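## Task

In the orange crate, get the thin flat slip sheet lying flat on the crate's floor with the finned metal heat sink resting on top of it, fins pointing upward. Afterwards, return every tool to the stand slot it came from, release everything and take the arm well away from the tools. The heat sink is too wide for grip50, and any tool locked to the arm counts as part of the arm.

## Robot and tools

ROBOT. One six-joint arm whose flange carries a tool changer. Tools hang in forks on a stand, 180 mm apart: grip50 (small two-finger gripper, 50 mm max opening), grip85 (larger, 85 mm), and cup (suction). tool_id shows which one is locked on (grip50, grip85, cup or none). Since the heat sink is too wide for grip50, use grip85 or the cup for it; the cup suits the flat sheet.

FRAMES. Scene frame: origin on the table top under the arm base, +z up, +y to the left when looking along +x. end_effector_position is the centre of the changer's flat face, whatever tool is on. The face's own z axis points away from the arm. Offsets from that centre in the face's x, y, z (mm): grip50 grip point (0, -25, 180); grip85 grip point (0, 0, 173) closed, 13 mm closer when fully open; cup rim centre (0, 0, 175). Both grippers close along face x.

execute_actions: argument actions is a list holding at most one item. Empty list: just report state. {"rows": [...], "steps": n}: up to 15 rows, each row held for one 1/30 s step, last row repeated if steps exceed the rows (n at most 15, default 15). {"steps": n} alone: a wait of up to 300 steps, counted from the previous result, so thinking time is included. Optional pictures true/false.

ROW (15 numbers, one arm, absolute targets in the scene frame): x, y, z in metres for the face centre; qw, qx, qy, qz the face orientation quaternion, w first; then lock; grip50_position, grip50_force_limit, grip50_speed; grip85_position, grip85_force_limit, grip85_speed; cup_suction. The last eight are in -1..1. A target more than 0.6 m from the last reported position along any face axis is refused. Each step the controller clips the command to 100 mm and 16 degrees from the measured pose, so far targets take several calls. Repeat the desired quaternion in every row; do not copy a drifted one from the result.
lock: >0 locks onto a plate touching the face, <0 unlocks, 0 keeps the previous command; about 1 s either way. Gripper position: +1 fully open; grip50 pads meet near -0.65, grip85 near -0.8; -1 closes until an object stops the fingers. force_limit: -1 is about 20 N, +1 about 185 N (grip50) or 235 N (grip85). speed: -1 about 20 mm/s, +1 about 150 mm/s. cup_suction: above 0.01 on, at or below 0.01 off (air let in); it persists.

move: target is one 15-number row (absolute pose in scene frame plus tool numbers). speed in m/s, 0.002 to 0.5, default 0.25 (turn rate up to twice that in rad/s). Straight-line path lasting 0.5 to 10 s; it ignores obstacles and the arm may lag or overshoot. Optional stop_force, 9 to 40 N: ends the path when the wrist sensor feels that much extra push against the motion, then backs off two steps; use it with a very slow speed to approach surfaces, omit it when moving away from something pressed on, and don't rely on it while rotating. The result adds a move: line: done, contact, held, off_target, moving or fault, plus limits (paced = clipped target, held = some steps blocked) and distance to target.

wait: seconds 0 to 10, sends nothing new.
zoom_image: camera cam_high (896x504) or cam_wrist (616x616); region [x0, y0, x1, y1] pixels from top-left, at most 504x504.


RESULT LINES. State: pose, velocities, joint positions and torques (noisy, offset), Wrist force/torque in face axes (offset up to ~4 N, noise ~2.4 N, saturates ~50 N; a press on a surface reads as force pointing back into the arm). Tool flags: plate_near, locked, unlocked, in_stand, unlock_refused. grip*_object_status: 0 moving, 1 blocked while opening, 2 blocked while closing (a grasp), 3 at target or pads met (possible with thin items). grip*_position_measured in counts (grip50 opening ≈ (250 - counts) x 0.202 mm; grip85: 78 ≈ 60 mm, 130 ≈ 40 mm, 180 ≈ 20 mm, 230 pads meet). cup_suction_measured 1 ≈ full vacuum; cup_part_present 1 once sealed. n/a means the tool isn't ready. "pose unreachable" or HELD means the clearance check altered or blocked commands. "Hand target" shows what the controller is driving to.

TOOL HANDLING. To pick up: centre the face on the plate within ~1 mm and ~1 degree, with face -y toward the fork's open side; when plate_near is 1 send lock +1 and wait for locked 1. The tool then starts up (closes and reopens fingers) and ignores commands until readings become numbers. Removal: lift 10-30 mm (about 20), slide at least 110 mm along face -y out of the fork, then rise. Return by the reverse path; when in_stand is 1 stay still, send lock -1, wait for unlocked 1, then leave. Unlocking elsewhere is refused. Fork arms sit 40-70 mm either side along face x, fronts 45 mm toward the open side, tops 18 mm below the hung plate face.

GRIPPING. Set position -1 and keep it; confirm status 2. Changing the number by 0.01 or more restarts the status. The cup needs its full rim on a smooth flat area away from edges; it pulls the object up to 12 mm closer. To release, set the object down, switch suction off, rise 15 mm.

AVOID. The arm is stiff: commanding even slightly into a firm surface can fault. A joint torque at its load limit (wrist joints 24.6 N m, others 132 N m, held weight included) or 150 N external force stops the arm for 10 s. Long holding heats motors (warning at 70 °C, braking at 85 °C). Move slowly near contact, don't drop, fling or slam things, never knock anything off the table, and note loose objects may occasionally be nudged. Finish with tools in their own slots, nothing held, arm clear.

Each tool is called after ">>>" as name(argument=value, ...) on one line, values as JSON.

## Session

I'll start by looking at the current state.

>>> execute_actions(actions=[])

Scene clock: 0.00 s of 12600.00 s.
end_effector_position=(+0.4307, +0.0159, +0.3445) locked=0 unlocked=1 plate_near=0 in_stand=0 unlock_refused=0 tool_id=none grip50_position_measured=n/a grip50_object_status=n/a grip85_position_measured=n/a grip85_object_status=n/a cup_suction_measured=n/a cup_part_present=n/a end_effector_quat_wxyz=(-0.004, +0.695, +0.719, -0.003) end_effector_velocity=(-0.000, +0.000, +0.001) end_effector_angular_velocity=(-0.001, -0.002, -0.001)
Joint positions: [-0.316 -1.722  2.043 -1.888 -1.569 -1.887]
Joint velocities: [ 0.    -0.002 -0.    -0.    -0.     0.001]
Joint torques (N m, as the arm reports them, + toward a larger angle): no reading
Wrist force (N, on the end effector, along its own x y z axes, offset not removed): no reading
Wrist torque (N m, same axes, about the end effector's origin, offset not removed): no reading
Hand target: +0.431, +0.016, +0.345; -0.004, +0.695, +0.719, -0.003

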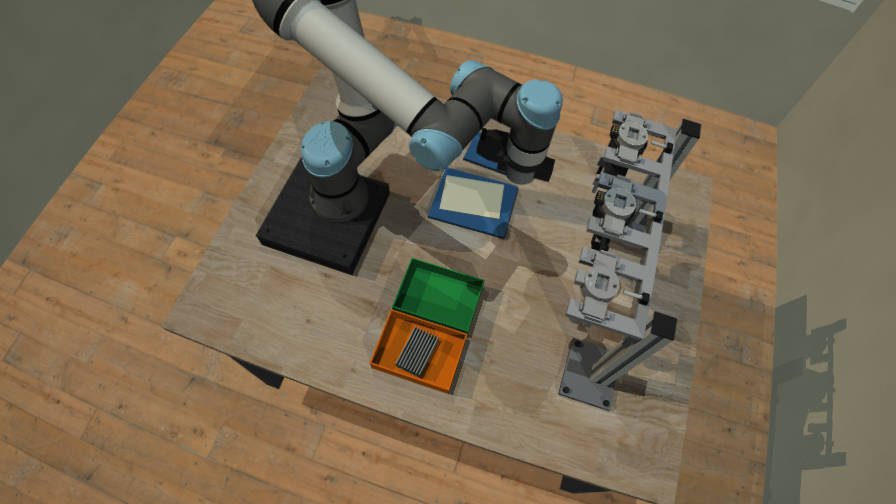

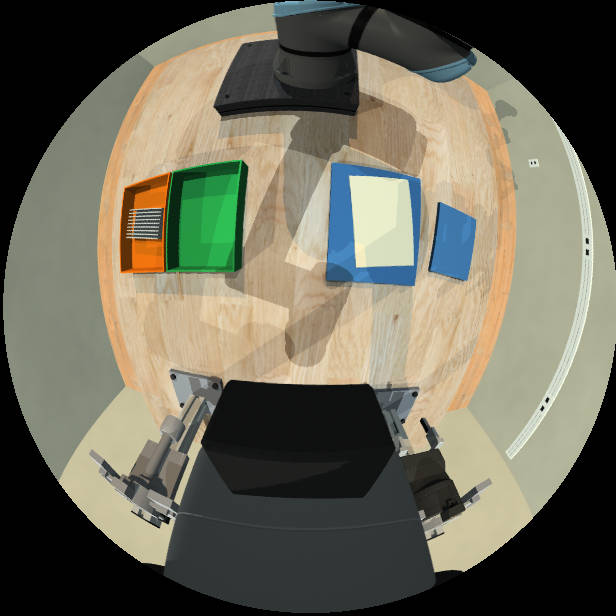

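>>> zoom_image(camera="cam_high", region=[540, 90, 740, 350])

>>> zoom_image(camera="cam_high", region=[350, 240, 510, 400])

>>> zoom_image(camera="cam_high", region=[400, 120, 560, 250])

Region (540, 90, 740, 350) of cam_high's 896x504 image, scaled by 1.938, with more detail than that image has; it fills the left 388 columns of this view, and the rest is white.

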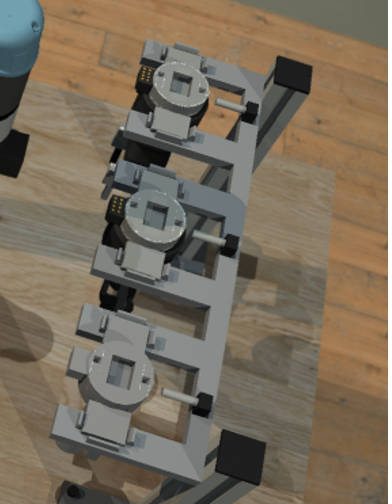

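Region (350, 240, 510, 400) of cam_high's 896x504 image, scaled by 3.150, with more detail than that image has.

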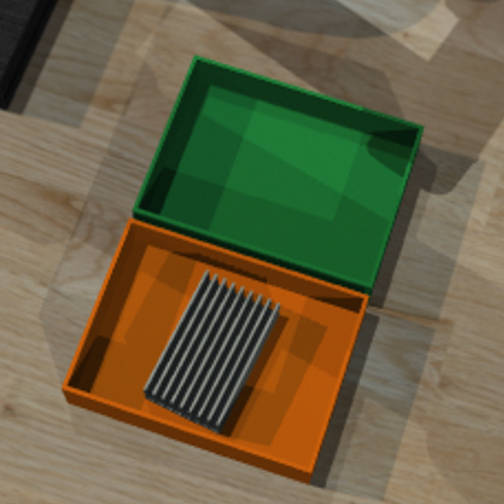

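Region (400, 120, 560, 250) of cam_high's 896x504 image, scaled by 3.150, with more detail than that image has; it fills the top 410 rows of this view, and the rest is white.

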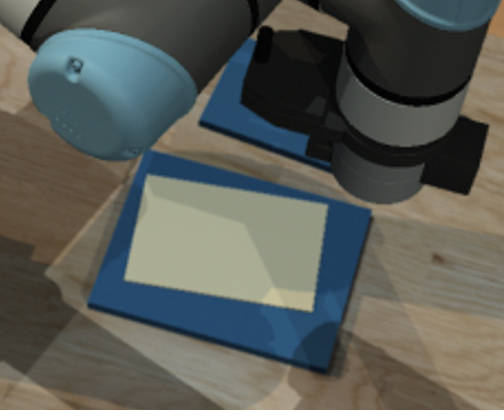

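>>> zoom_image(camera="cam_wrist", region=[360, 370, 520, 560])

>>> zoom_image(camera="cam_high", region=[570, 100, 680, 260])

Region (360, 370, 520, 560) of cam_wrist's 616x616 image, scaled by 2.653, with more detail than that image has; it fills the left 424 columns of this view, and the rest is white.

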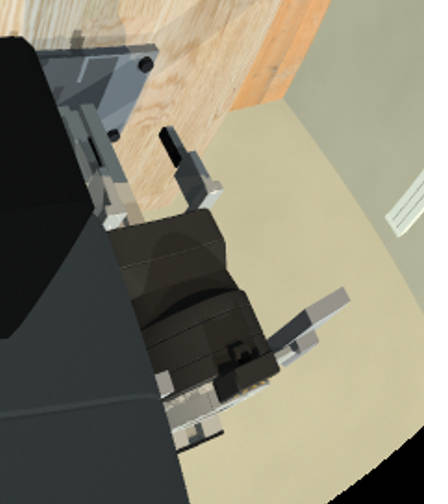

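Region (570, 100, 680, 260) of cam_high's 896x504 image, scaled by 3.150, with more detail than that image has; it fills the left 346 columns of this view, and the rest is white.

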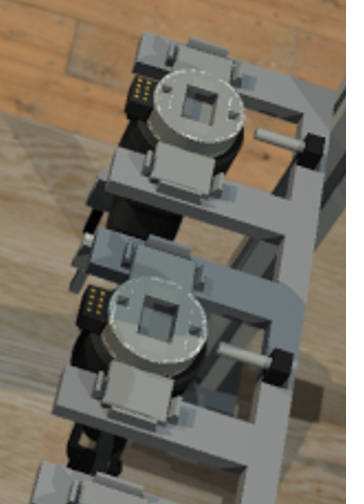

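>>> move(target=[0.640, 0.0, 0.44, 0, 0.7071, 0.7071, 0, 0, 1, 0, 0, 1, 0, 0, 0], speed=0.3)

Scene clock: 26.80 s of 12600.00 s.
end_effector_position=(+0.6399, -0.0001, +0.4398) locked=0 unlocked=1 plate_near=0 in_stand=0 unlock_refused=0 tool_id=none grip50_position_measured=n/a grip50_object_status=n/a grip85_position_measured=n/a grip85_object_status=n/a cup_suction_measured=n/a cup_part_present=n/a end_effector_quat_wxyz=(+0.000, +0.707, +0.707, -0.000) end_effector_velocity=(+0.002, -0.000, +0.002) end_effector_angular_velocity=(+0.000, +0.001, -0.000)
Joint positions: [-0.248 -1.26   1.292 -1.609 -1.568 -1.784]
Joint velocities: [ 0.001  0.005 -0.011  0.007 -0.     0.001]
Joint torques (N m, as the arm reports them, + toward a larger angle): [  7.59 -29.45 -33.98  -1.64  -2.8    2.27]
Wrist force (N, on the end effector, along its own x y z axes, offset not removed): [-0.1 -1.7 -0.7]
Wrist torque (N m, same axes, about the end effector's origin, offset not removed): [-0.02 -0.05 0.24]
Hand target: +0.640, -0.000, +0.440; +0.000, +0.707, +0.707, -0.000
Off the commanded pose: 0.000 m, 0 deg.
move: done
camera_calibration (this result's frames):
cam_wrist: T_world_to_cam=[[-0.0537535, 0.998246, 0.0247947, 0.0212463], [0.947403, 0.0431388, 0.317124, -0.694005], [0.315498, 0.0405371, -0.94806, 0.265082], [0, 0, 0, 1]] pos_world=[0.575011, -0.00201617, 0.470873]

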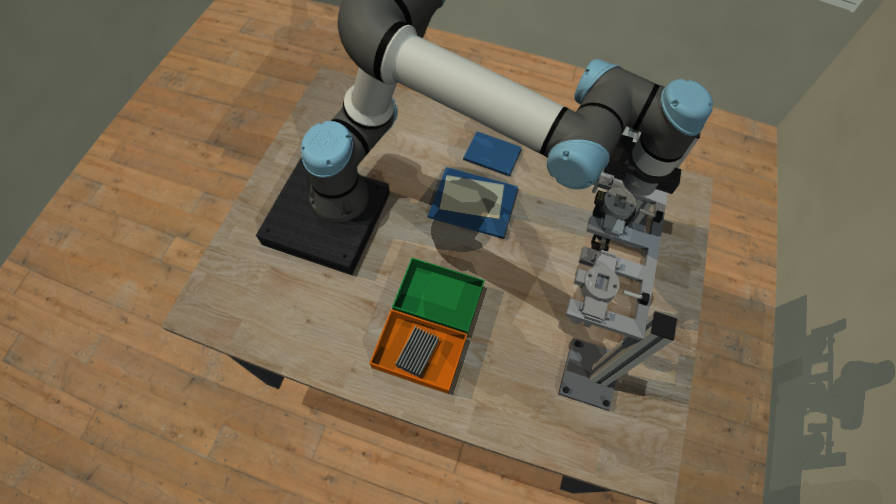

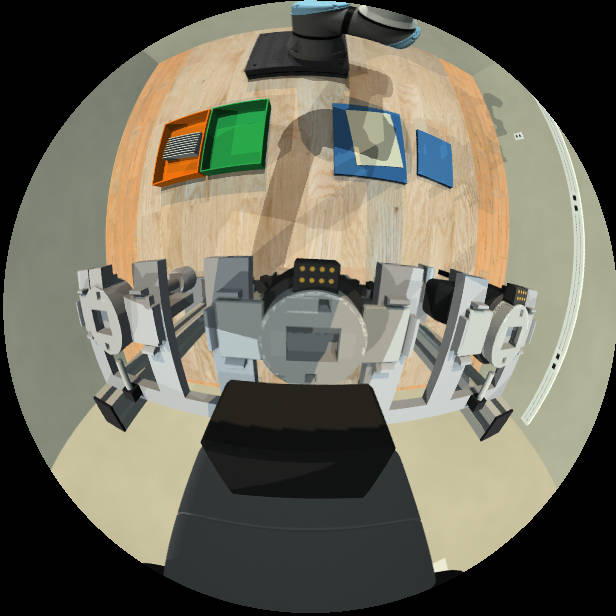

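>>> zoom_image(camera="cam_wrist", region=[190, 240, 440, 420])

Region (190, 240, 440, 420) of cam_wrist's 616x616 image, scaled by 2.016, with more detail than that image has; it fills the top 363 rows of this view, and the rest is white.

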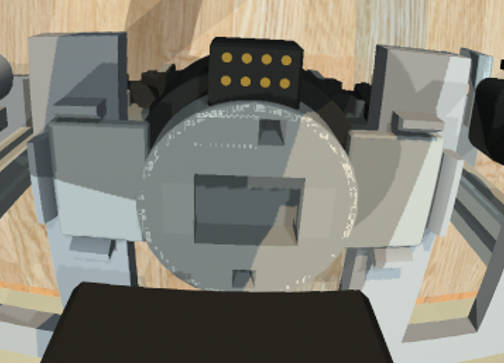

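>>> zoom_image(camera="cam_wrist", region=[195, 245, 315, 345])

>>> zoom_image(camera="cam_wrist", region=[315, 245, 435, 345])

>>> zoom_image(camera="cam_wrist", region=[250, 285, 375, 395])

Region (195, 245, 315, 345) of cam_wrist's 616x616 image, scaled by 4.200, with more detail than that image has.

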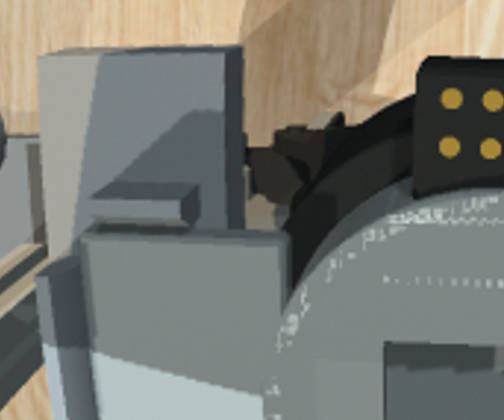

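Region (315, 245, 435, 345) of cam_wrist's 616x616 image, scaled by 4.200, with more detail than that image has.

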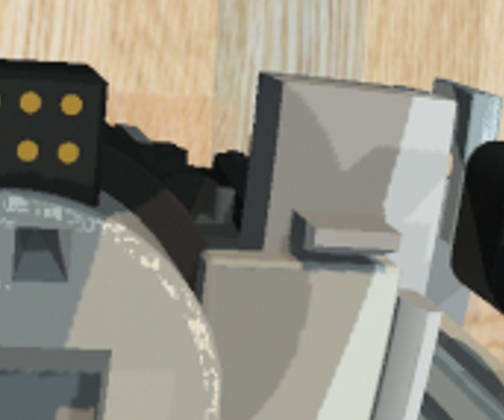

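Region (250, 285, 375, 395) of cam_wrist's 616x616 image, scaled by 4.032, with more detail than that image has; it fills the top 444 rows of this view, and the rest is white.

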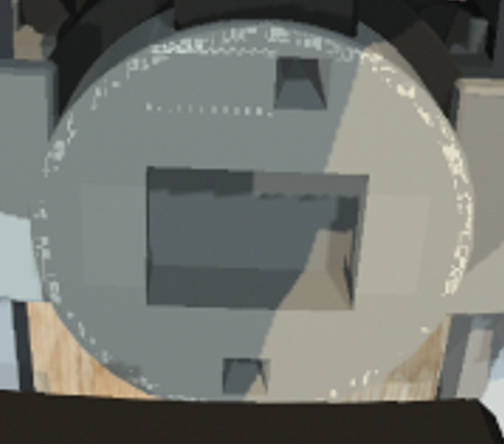

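>>> zoom_image(camera="cam_wrist", region=[160, 370, 440, 610])

Region (160, 370, 440, 610) of cam_wrist's 616x616 image, scaled by 1.800, with more detail than that image has; it fills the top 432 rows of this view, and the rest is white.

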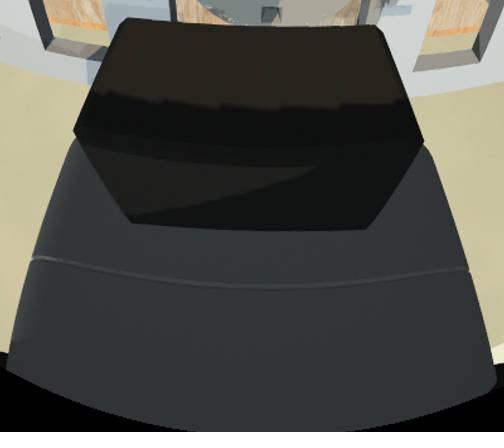

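>>> move(target=[0.632, 0.0075, 0.385, 0, 0.7059, 0.7083, 0, 0, 1, 0, 0, 1, 0, 0, 0], speed=0.15)

Scene clock: 78.60 s of 12600.00 s.
end_effector_position=(+0.6319, +0.0075, +0.3853) locked=0 unlocked=1 plate_near=0 in_stand=0 unlock_refused=0 tool_id=none grip50_position_measured=n/a grip50_object_status=n/a grip85_position_measured=n/a grip85_object_status=n/a cup_suction_measured=n/a cup_part_present=n/a end_effector_quat_wxyz=(+0.000, +0.706, +0.708, -0.000) end_effector_velocity=(-0.001, +0.000, +0.000) end_effector_angular_velocity=(-0.003, -0.004, -0.001)
Joint positions: [-0.239 -1.265  1.438 -1.751 -1.568 -1.777]
Joint velocities: [ 0.    -0.003  0.005 -0.007 -0.002  0.001]
Joint torques (N m, as the arm reports them, + toward a larger angle): [  9.07 -41.45 -18.26  -4.36  -0.03   2.  ]
Wrist force (N, on the end effector, along its own x y z axes, offset not removed): [1.4 -0.1 0.5]
Wrist torque (N m, same axes, about the end effector's origin, offset not removed): [0.12 -0.15 0.12]
Hand target: +0.632, +0.008, +0.385; -0.000, +0.706, +0.708, -0.000
Off the commanded pose: 0.000 m, 0 deg.
move: done
camera_calibration (this result's frames):
cam_wrist: T_world_to_cam=[[-0.0570798, 0.998061, 0.0248126, 0.0167178], [0.947289, 0.0462947, 0.317019, -0.66942], [0.315255, 0.0416, -0.948095, 0.215797], [0, 0, 0, 1]] pos_world=[0.567057, 0.00532803, 0.4164]

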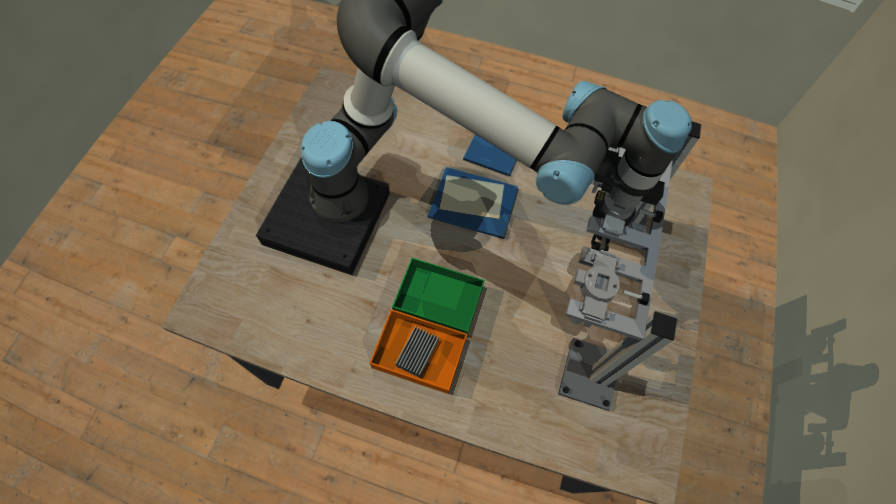

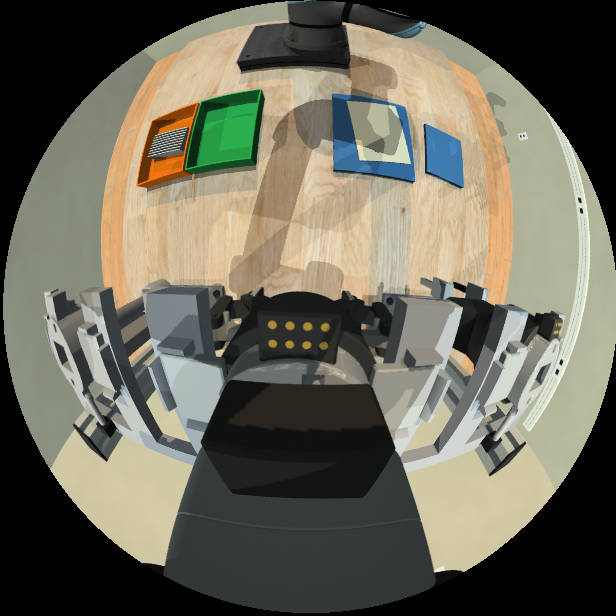

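>>> zoom_image(camera="cam_wrist", region=[215, 280, 385, 400])

>>> zoom_image(camera="cam_wrist", region=[130, 270, 250, 370])

>>> zoom_image(camera="cam_wrist", region=[360, 280, 480, 380])

Region (215, 280, 385, 400) of cam_wrist's 616x616 image, scaled by 2.965, with more detail than that image has; it fills the top 356 rows of this view, and the rest is white.

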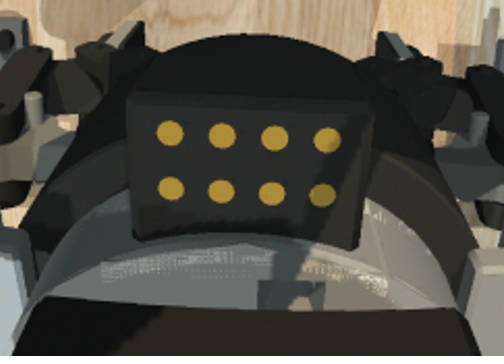

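Region (130, 270, 250, 370) of cam_wrist's 616x616 image, scaled by 4.200, with more detail than that image has.

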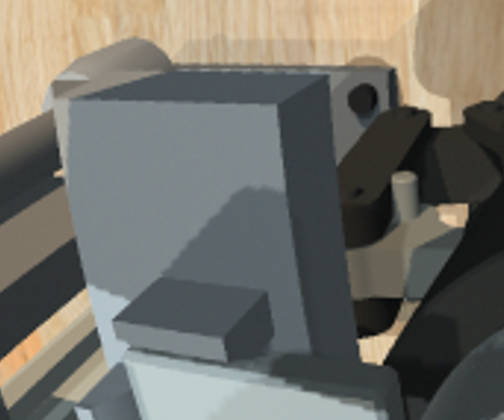

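Region (360, 280, 480, 380) of cam_wrist's 616x616 image, scaled by 4.200, with more detail than that image has.

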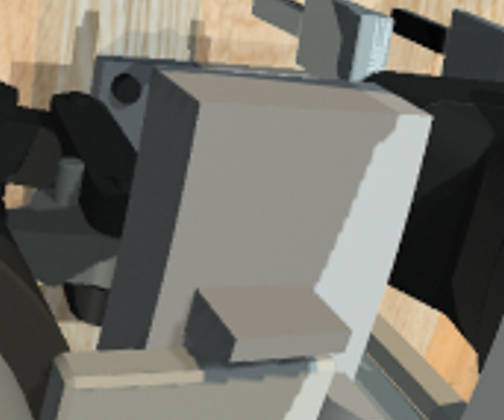

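>>> zoom_image(camera="cam_high", region=[580, 150, 680, 250])

Region (580, 150, 680, 250) of cam_high's 896x504 image, scaled by 5.040, with more detail than that image has.

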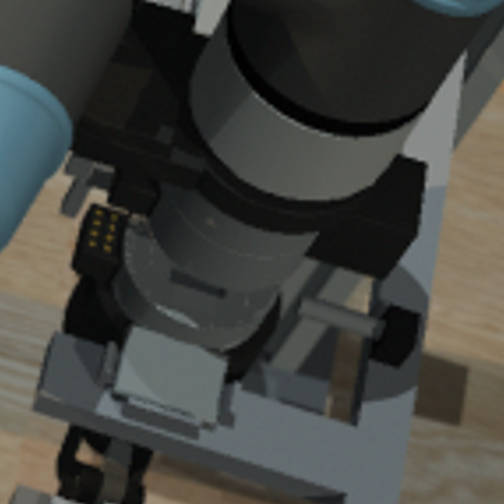

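>>> move(target=[0.6312, 0.0068, 0.372, 0, 0.7059, 0.7083, 0, 0, 1, 0, 0, 1, 0, 0, 0], speed=0.02, stop_force=12)

Scene clock: 115.07 s of 12600.00 s.
end_effector_position=(+0.6312, +0.0068, +0.3722) locked=0 unlocked=1 plate_near=0 in_stand=0 unlock_refused=0 tool_id=none grip50_position_measured=n/a grip50_object_status=n/a grip85_position_measured=n/a grip85_object_status=n/a cup_suction_measured=n/a cup_part_present=n/a end_effector_quat_wxyz=(-0.000, +0.706, +0.708, -0.000) end_effector_velocity=(-0.000, -0.000, -0.002) end_effector_angular_velocity=(-0.000, -0.000, -0.002)
Joint positions: [-0.24  -1.261  1.466 -1.783 -1.568 -1.779]
Joint velocities: [-0.     0.     0.004 -0.005 -0.     0.002]
Joint torques (N m, as the arm reports them, + toward a larger angle): [ -6.21 -28.8  -17.42  -4.33   2.45  -2.47]
Wrist force (N, on the end effector, along its own x y z axes, offset not removed): [-0.7 -0.8 1.1]
Wrist torque (N m, same axes, about the end effector's origin, offset not removed): [0.09 0.05 0.18]
Hand target: +0.631, +0.007, +0.372; -0.000, +0.706, +0.708, +0.000
Off the commanded pose: 0.000 m, 0 deg.
move: done
camera_calibration (this result's frames):
cam_wrist: T_world_to_cam=[[-0.0570995, 0.998056, 0.0249804, 0.0175968], [0.947276, 0.0462585, 0.317062, -0.664555], [0.31529, 0.0417675, -0.948076, 0.203646], [0, 0, 0, 1]] pos_world=[0.566314, 0.00467294, 0.403338]

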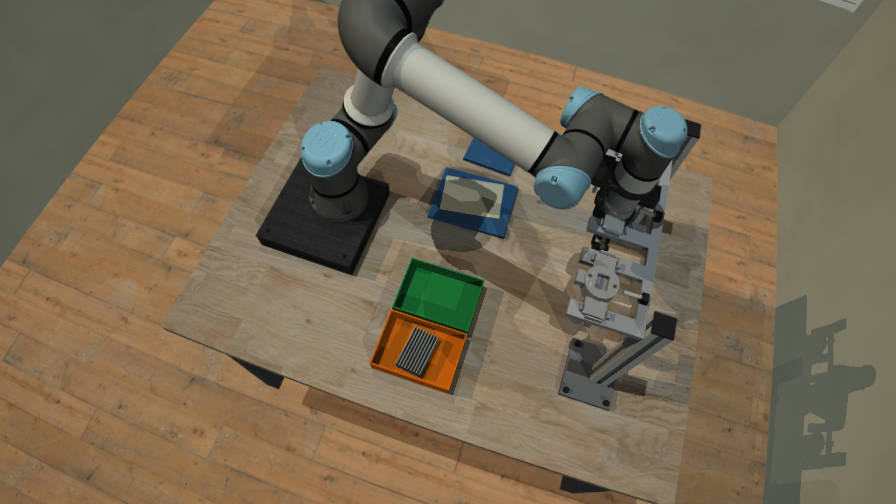

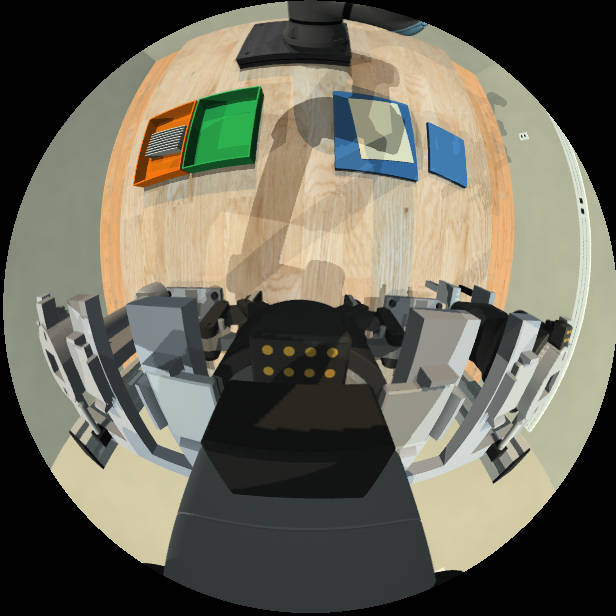

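>>> zoom_image(camera="cam_wrist", region=[215, 290, 385, 410])

Region (215, 290, 385, 410) of cam_wrist's 616x616 image, scaled by 2.965, with more detail than that image has; it fills the top 356 rows of this view, and the rest is white.

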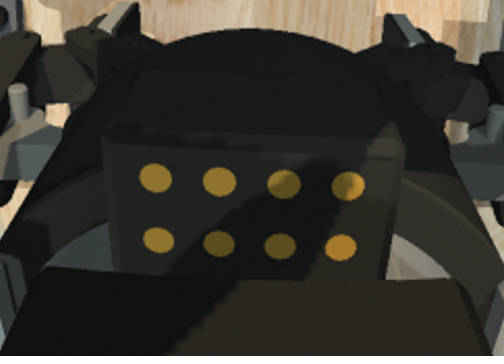

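>>> move(target=[0.6316, 0.0068, 0.357, 0, 0.7059, 0.7083, 0, 0, 1, 0, 0, 1, 0, 0, 0], speed=0.006, stop_force=15)

Scene clock: 126.50 s of 12600.00 s.
end_effector_position=(+0.6315, +0.0068, +0.3598) locked=0 unlocked=1 plate_near=1 in_stand=1 unlock_refused=0 tool_id=none grip50_position_measured=n/a grip50_object_status=n/a grip85_position_measured=n/a grip85_object_status=n/a cup_suction_measured=n/a cup_part_present=n/a end_effector_quat_wxyz=(+0.000, +0.706, +0.708, +0.000) end_effector_velocity=(-0.000, +0.000, +0.000) end_effector_angular_velocity=(+0.002, +0.004, +0.001)
Joint positions: [-0.24  -1.254  1.489 -1.813 -1.568 -1.778]
Joint velocities: [-0.    -0.    -0.002  0.006  0.001 -0.001]
Joint torques (N m, as the arm reports them, + toward a larger angle): [ 10.74 -18.14 -23.8   -1.29   2.04   0.13]
Wrist force (N, on the end effector, along its own x y z axes, offset not removed): [-0.3 -15.8 -32.9]
Wrist torque (N m, same axes, about the end effector's origin, offset not removed): [0.02 0.06 1.64]
Hand target: +0.631, +0.007, +0.360; +0.000, +0.706, +0.708, +0.000
Off the commanded pose: 0.003 m, 0 deg.
move: contact
camera_calibration (this result's frames):
cam_wrist: T_world_to_cam=[[-0.0569924, 0.998062, 0.0249678, 0.0178591], [0.947261, 0.0461583, 0.317121, -0.660895], [0.315354, 0.0417245, -0.948057, 0.191766], [0, 0, 0, 1]] pos_world=[0.566584, 0.00467993, 0.390943]

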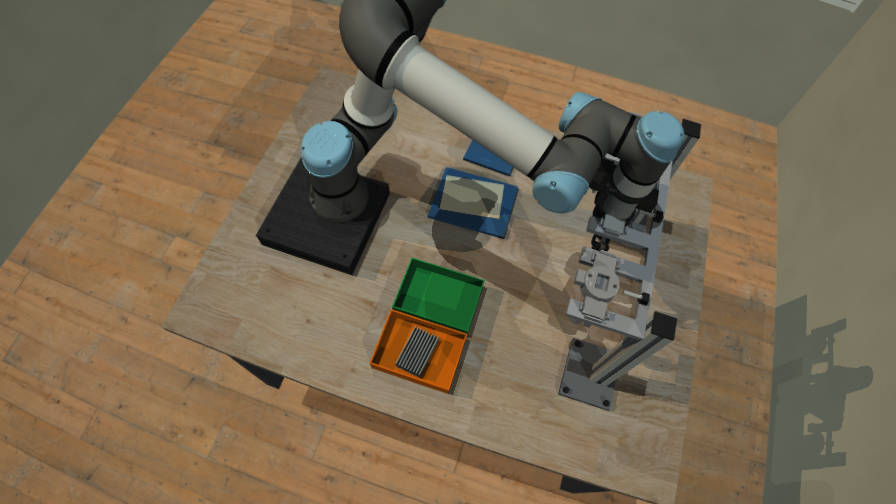

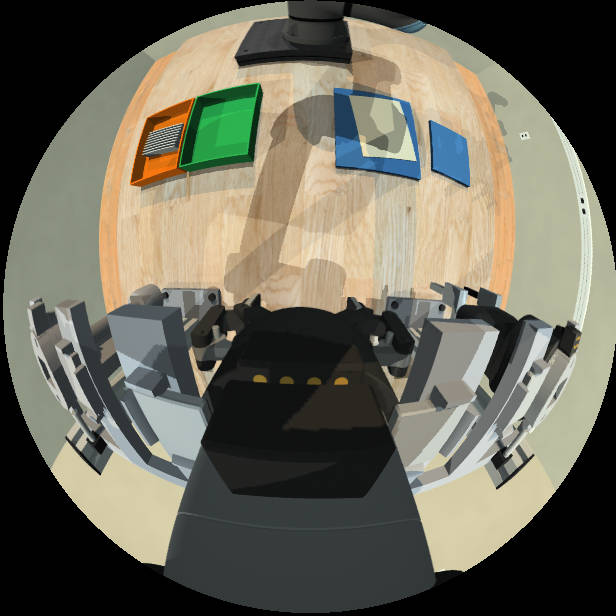

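>>> execute_actions(actions=[{"rows": [[0.6310, 0.0068, 0.3599, 0, 0.7080, 0.7062, 0, 1, 1, 0, 0, 1, 0, 1, 0]], "steps": 15}], pictures=false)

>>> execute_actions(actions=[{"steps": 20}], pictures=false)

Scene clock: 130.27 s of 12600.00 s.
end_effector_position=(+0.6310, +0.0068, +0.3599) locked=0 unlocked=0 plate_near=1 in_stand=1 unlock_refused=0 tool_id=none grip50_position_measured=n/a grip50_object_status=n/a grip85_position_measured=n/a grip85_object_status=n/a cup_suction_measured=n/a cup_part_present=n/a end_effector_quat_wxyz=(+0.000, +0.708, +0.706, +0.000) end_effector_velocity=(-0.000, +0.000, +0.000) end_effector_angular_velocity=(+0.001, -0.000, -0.001)
Joint positions: [-0.24  -1.255  1.49  -1.813 -1.568 -1.773]
Joint velocities: [ 0.    -0.001  0.    -0.     0.001  0.001]
Joint torques (N m, as the arm reports them, + toward a larger angle): [ -5.93 -42.4  -13.31  -3.25   1.93   1.99]
Wrist force (N, on the end effector, along its own x y z axes, offset not removed): [1.4 1.9 -9.4]
Wrist torque (N m, same axes, about the end effector's origin, offset not removed): [0.18 0.10 0.20]
Hand target: +0.631, +0.007, +0.360; -0.000, +0.708, +0.706, +0.000
Off the commanded pose: 0.000 m, 0 deg.
Steps of this call (steps 1 to 98: nothing new was sent; steps 99 to 113: all 15 steps of this action). Readings (end_effector_position | what the end effector reports):
99: (+0.6315, +0.0068, +0.3601) | locked=0 unlocked=0 plate_near=1 in_stand=1 unlock_refused=0 tool_id=none grip50_position_measured=n/a grip50_object_status=n/a grip85_position_measured=n/a grip85_object_status=n/a cup_suction_measured=n/a cup_part_present=n/a
100: (+0.6315, +0.0068, +0.3602) | locked=0 unlocked=0 plate_near=1 in_stand=1 unlock_refused=0 tool_id=none grip50_position_measured=n/a grip50_object_status=n/a grip85_position_measured=n/a grip85_object_status=n/a cup_suction_measured=n/a cup_part_present=n/a
102: (+0.6313, +0.0068, +0.3601) | locked=0 unlocked=0 plate_near=1 in_stand=1 unlock_refused=0 tool_id=none grip50_position_measured=n/a grip50_object_status=n/a grip85_position_measured=n/a grip85_object_status=n/a cup_suction_measured=n/a cup_part_present=n/a
106: (+0.6311, +0.0069, +0.3600) | locked=0 unlocked=0 plate_near=1 in_stand=1 unlock_refused=0 tool_id=none grip50_position_measured=n/a grip50_object_status=n/a grip85_position_measured=n/a grip85_object_status=n/a cup_suction_measured=n/a cup_part_present=n/a
113: the state above

Scene clock: 130.93 s of 12600.00 s.
end_effector_position=(+0.6310, +0.0068, +0.3600) locked=1 unlocked=0 plate_near=1 in_stand=1 unlock_refused=0 tool_id=grip85 grip50_position_measured=n/a grip50_object_status=n/a grip85_position_measured=n/a grip85_object_status=n/a cup_suction_measured=n/a cup_part_present=n/a end_effector_quat_wxyz=(+0.000, +0.708, +0.706, +0.000) end_effector_velocity=(-0.000, +0.000, +0.002) end_effector_angular_velocity=(-0.000, -0.002, +0.001)
Joint positions: [-0.24  -1.255  1.49  -1.813 -1.568 -1.773]
Joint velocities: [ 0.    -0.002 -0.002  0.001  0.    -0.001]
Joint torques (N m, as the arm reports them, + toward a larger angle): [ -6.04 -35.51 -17.72  -1.94  -1.64   1.91]
Wrist force (N, on the end effector, along its own x y z axes, offset not removed): [0.5 1.8 -22.9]
Wrist torque (N m, same axes, about the end effector's origin, offset not removed): [0.51 1.37 0.26]
Hand target: +0.631, +0.007, +0.360; -0.000, +0.708, +0.706, +0.000
Off the commanded pose: 0.000 m, 0 deg.
Steps of this call (steps 1 to 20: nothing new was sent). Readings (end_effector_position | what the end effector reports):
1: (+0.6310, +0.0068, +0.3599) | locked=0 unlocked=0 plate_near=1 in_stand=1 unlock_refused=0 tool_id=none grip50_position_measured=n/a grip50_object_status=n/a grip85_position_measured=n/a grip85_object_status=n/a cup_suction_measured=n/a cup_part_present=n/a
2: (+0.6310, +0.0068, +0.3599) | locked=0 unlocked=0 plate_near=1 in_stand=1 unlock_refused=0 tool_id=none grip50_position_measured=n/a grip50_object_status=n/a grip85_position_measured=n/a grip85_object_status=n/a cup_suction_measured=n/a cup_part_present=n/a
4: (+0.6310, +0.0068, +0.3599) | locked=0 unlocked=0 plate_near=1 in_stand=1 unlock_refused=0 tool_id=none grip50_position_measured=n/a grip50_object_status=n/a grip85_position_measured=n/a grip85_object_status=n/a cup_suction_measured=n/a cup_part_present=n/a
8: (+0.6310, +0.0068, +0.3599) | locked=0 unlocked=0 plate_near=1 in_stand=1 unlock_refused=0 tool_id=none grip50_position_measured=n/a grip50_object_status=n/a grip85_position_measured=n/a grip85_object_status=n/a cup_suction_measured=n/a cup_part_present=n/a
20: the state above

>>> move(target=[0.6310, 0.0068, 0.380, 0, 0.7080, 0.7062, 0, 0, 1, 0, 0, 1, 0, 1, 0], speed=0.06)

>>> move(target=[0.513, 0.0071, 0.380, 0, 0.7080, 0.7062, 0, 0, 1, 0, 0, 1, 0, 1, 0], speed=0.2)

>>> move(target=[0.33, -0.36, 0.32, 0, 0.9981, -0.0610, 0, 0, 1, 0, 0, 1, 0, 1, 0], speed=0.4)

Scene clock: 144.50 s of 12600.00 s.
end_effector_position=(+0.6310, +0.0068, +0.3798) locked=1 unlocked=0 plate_near=1 in_stand=0 unlock_refused=0 tool_id=grip85 grip50_position_measured=n/a grip50_object_status=n/a grip85_position_measured=3 grip85_object_status=3 cup_suction_measured=n/a cup_part_present=n/a end_effector_quat_wxyz=(+0.000, +0.708, +0.706, -0.000) end_effector_velocity=(+0.000, -0.000, +0.002) end_effector_angular_velocity=(+0.000, +0.000, +0.000)
Joint positions: [-0.24  -1.265  1.452 -1.765 -1.568 -1.773]
Joint velocities: [ 0.     0.    -0.005  0.005 -0.    -0.   ]
Joint torques (N m, as the arm reports them, + toward a larger angle): [ -4.52 -55.45 -39.77  -2.68   2.42  -2.43]
Wrist force (N, on the end effector, along its own x y z axes, offset not removed): [-1.4 -1.2 0.0]
Wrist torque (N m, same axes, about the end effector's origin, offset not removed): [0.12 0.01 0.20]
Hand target: +0.631, +0.007, +0.380; +0.000, +0.708, +0.706, +0.000
Off the commanded pose: 0.000 m, 0 deg.
move: done
camera_calibration (this result's frames):
cam_wrist: T_world_to_cam=[[-0.051194, 0.998378, 0.0249262, 0.013703], [0.947526, 0.04067, 0.317082, -0.66691], [0.315554, 0.039851, -0.948071, 0.210711], [0, 0, 0, 1]] pos_world=[0.566125, 0.00504536, 0.410892]

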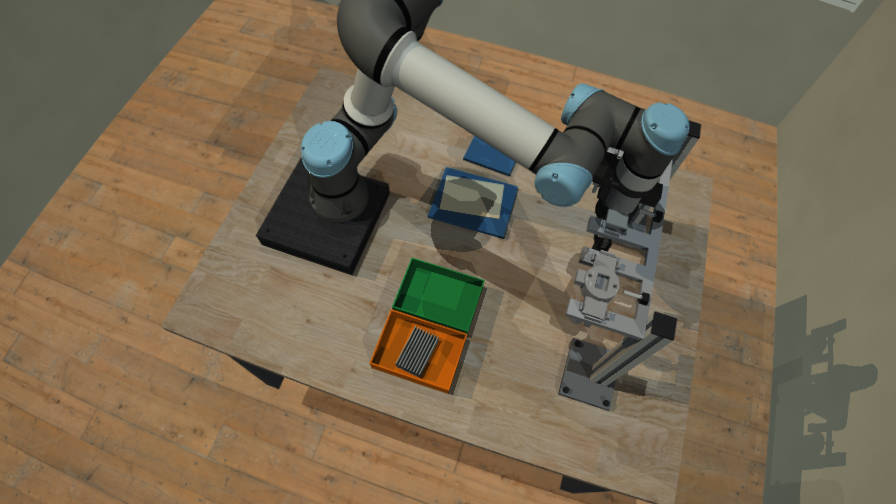

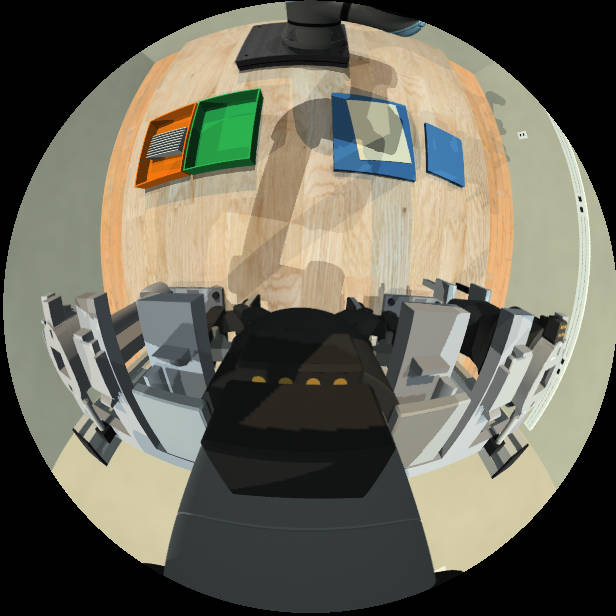

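Scene clock: 145.70 s of 12600.00 s.
end_effector_position=(+0.5132, +0.0072, +0.3801) locked=1 unlocked=0 plate_near=1 in_stand=0 unlock_refused=0 tool_id=grip85 grip50_position_measured=n/a grip50_object_status=n/a grip85_position_measured=3 grip85_object_status=3 cup_suction_measured=n/a cup_part_present=n/a end_effector_quat_wxyz=(-0.000, +0.708, +0.706, +0.000) end_effector_velocity=(-0.002, -0.000, -0.000) end_effector_angular_velocity=(-0.000, +0.001, +0.000)
Joint positions: [-0.288 -1.545  1.784 -1.817 -1.567 -1.821]
Joint velocities: [-0.001 -0.004  0.005 -0.    -0.001 -0.002]
Joint torques (N m, as the arm reports them, + toward a larger angle): [ -6.62 -39.75 -25.2   -5.6    2.62  -2.5 ]
Wrist force (N, on the end effector, along its own x y z axes, offset not removed): [-1.2 -0.6 0.5]
Wrist torque (N m, same axes, about the end effector's origin, offset not removed): [0.04 0.07 0.16]
Hand target: +0.513, +0.007, +0.380; -0.000, +0.708, +0.706, +0.000
Off the commanded pose: 0.000 m, 0 deg.
move: done
camera_calibration (this result's frames):
cam_wrist: T_world_to_cam=[[-0.0511579, 0.998376, 0.0250631, 0.00724743], [0.947512, 0.0405903, 0.317132, -0.55541], [0.3156, 0.0399714, -0.94805, 0.248102], [0, 0, 0, 1]] pos_world=[0.448328, 0.00539162, 0.41117]

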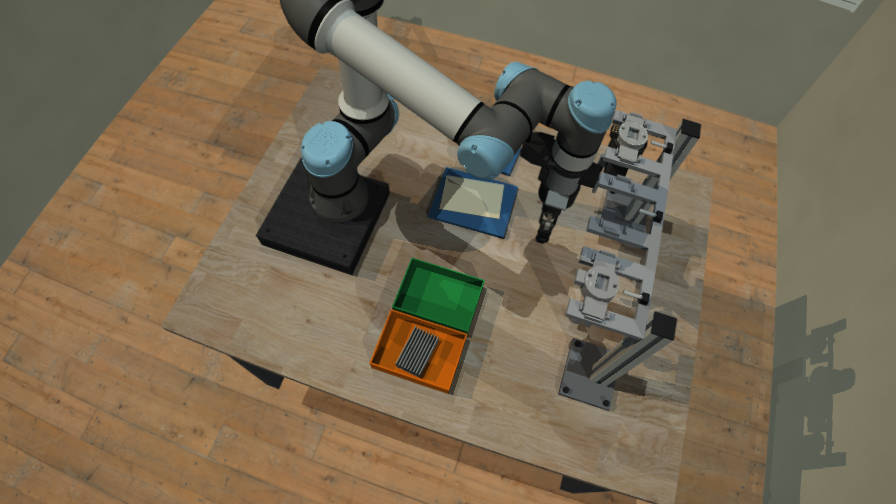

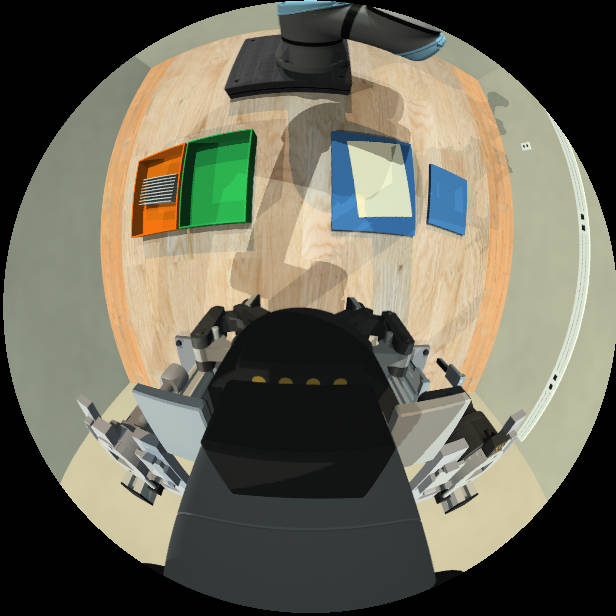

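Scene clock: 148.43 s of 12600.00 s.
end_effector_position=(+0.3303, -0.3596, +0.3201) locked=1 unlocked=0 plate_near=1 in_stand=0 unlock_refused=0 tool_id=grip85 grip50_position_measured=n/a grip50_object_status=n/a grip85_position_measured=3 grip85_object_status=3 cup_suction_measured=n/a cup_part_present=n/a end_effector_quat_wxyz=(-0.001, +0.998, -0.061, +0.001) end_effector_velocity=(-0.000, -0.002, +0.000) end_effector_angular_velocity=(-0.001, -0.000, -0.010)
Joint positions: [-1.148 -1.553  1.958 -1.978 -1.56  -0.991]
Joint velocities: [-0.003  0.003 -0.003 -0.001  0.     0.007]
Joint torques (N m, as the arm reports them, + toward a larger angle): [ -5.24 -20.3  -39.12  -5.51   0.91   1.97]
Wrist force (N, on the end effector, along its own x y z axes, offset not removed): [1.8 0.3 -2.0]
Wrist torque (N m, same axes, about the end effector's origin, offset not removed): [0.23 -0.03 0.18]
Hand target: +0.330, -0.360, +0.320; -0.001, +0.998, -0.061, +0.001
Off the commanded pose: 0.001 m, 0 deg.
move: done
camera_calibration (this result's frames):
cam_wrist: T_world_to_cam=[[0.997346, -0.0673597, 0.0276329, -0.364823], [-0.0726444, -0.94603, 0.315833, -0.36555], [0.00486714, -0.317002, -0.948412, 0.238026], [0, 0, 0, 1]] pos_world=[0.336142, -0.294941, 0.35128]

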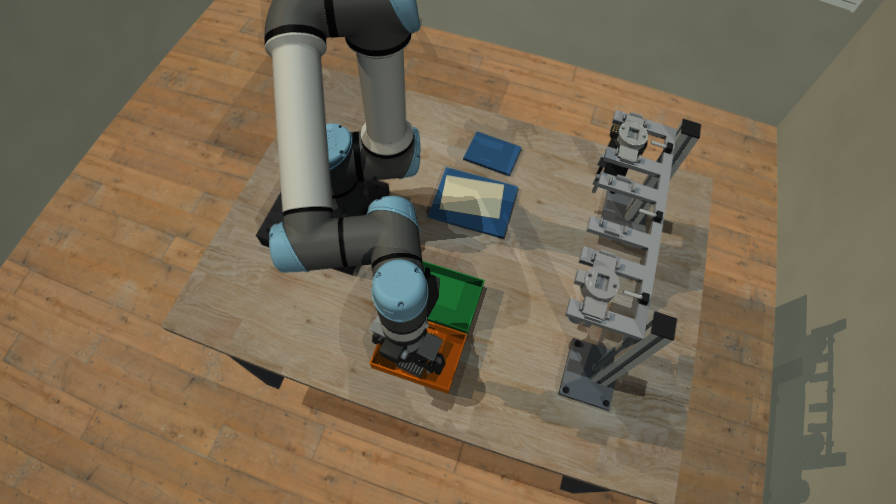

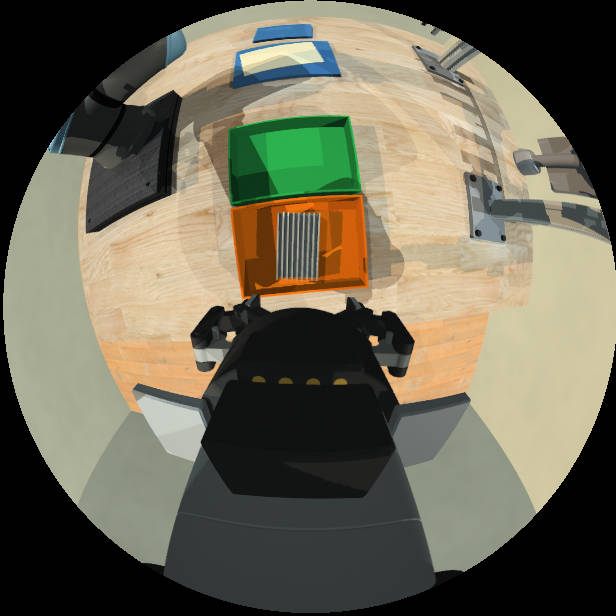

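>>> zoom_image(camera="cam_wrist", region=[220, 180, 380, 320])

>>> zoom_image(camera="cam_wrist", region=[260, 200, 340, 290])

Region (220, 180, 380, 320) of cam_wrist's 616x616 image, scaled by 3.150, with more detail than that image has; it fills the top 441 rows of this view, and the rest is white.

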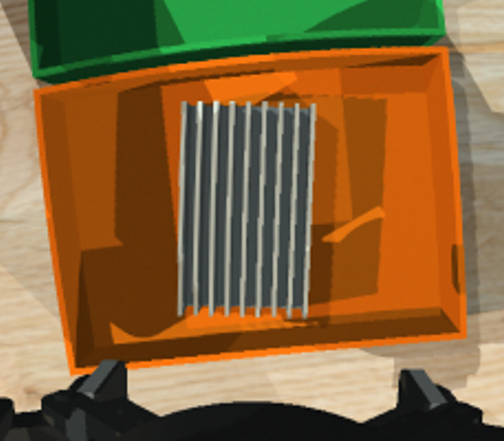

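Region (260, 200, 340, 290) of cam_wrist's 616x616 image, scaled by 5.600, with more detail than that image has.

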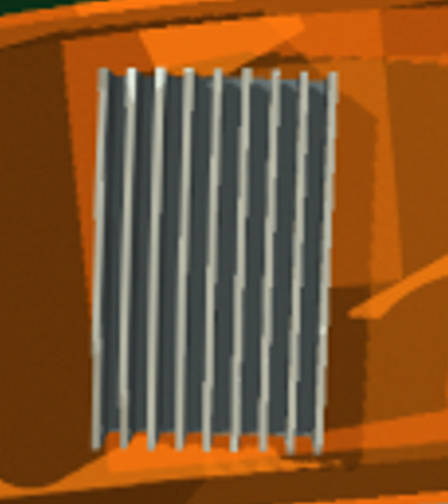

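>>> move(target=[0.3262, -0.3081, 0.235, 0, 0.99876, -0.04972, 0, 0, 1, 0, 0, 1, 0, 1, 0], speed=0.2)

Scene clock: 195.63 s of 12600.00 s.
end_effector_position=(+0.3261, -0.3081, +0.2353) locked=1 unlocked=0 plate_near=1 in_stand=0 unlock_refused=0 tool_id=grip85 grip50_position_measured=n/a grip50_object_status=n/a grip85_position_measured=3 grip85_object_status=3 cup_suction_measured=n/a cup_part_present=n/a end_effector_quat_wxyz=(-0.000, +0.999, -0.050, -0.000) end_effector_velocity=(+0.000, +0.001, -0.002) end_effector_angular_velocity=(-0.001, -0.001, -0.001)
Joint positions: [-1.1   -1.533  2.188 -2.229 -1.563 -0.965]
Joint velocities: [ 0.001  0.002  0.005 -0.008  0.001  0.002]
Joint torques (N m, as the arm reports them, + toward a larger angle): [  7.87 -19.37 -18.87  -5.55  -2.88   2.16]
Wrist force (N, on the end effector, along its own x y z axes, offset not removed): [0.1 -2.4 0.7]
Wrist torque (N m, same axes, about the end effector's origin, offset not removed): [0.04 -0.03 0.17]
Hand target: +0.326, -0.308, +0.235; +0.000, +0.999, -0.050, -0.000
Off the commanded pose: 0.000 m, 0 deg.
move: done
camera_calibration (this result's frames):
cam_wrist: T_world_to_cam=[[0.998646, -0.0457518, 0.0247634, -0.347948], [-0.0512482, -0.947041, 0.316996, -0.297966], [0.00894879, -0.317836, -0.948104, 0.172285], [0, 0, 0, 1]] pos_world=[0.330665, -0.243347, 0.266415]

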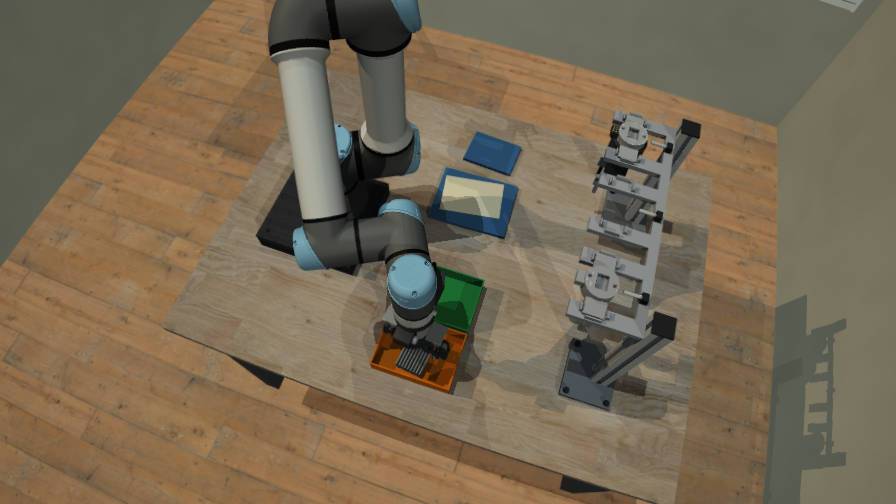

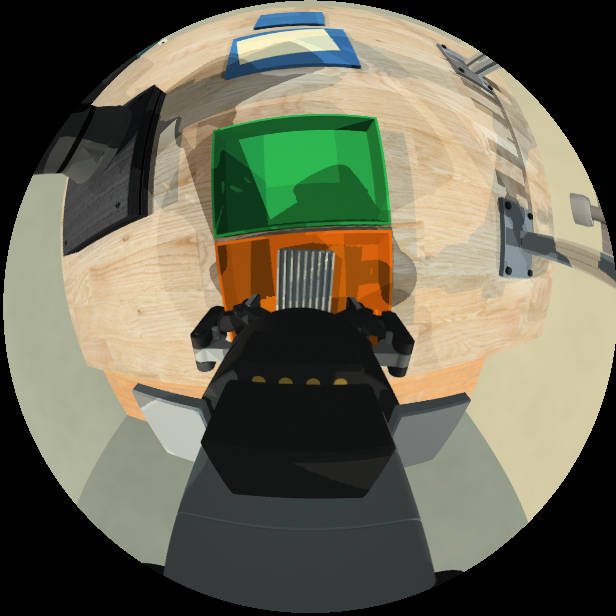

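>>> zoom_image(camera="cam_wrist", region=[240, 225, 370, 325])

Region (240, 225, 370, 325) of cam_wrist's 616x616 image, scaled by 3.877, with more detail than that image has; it fills the top 388 rows of this view, and the rest is white.

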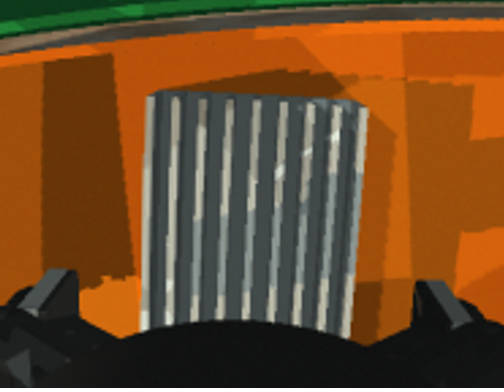

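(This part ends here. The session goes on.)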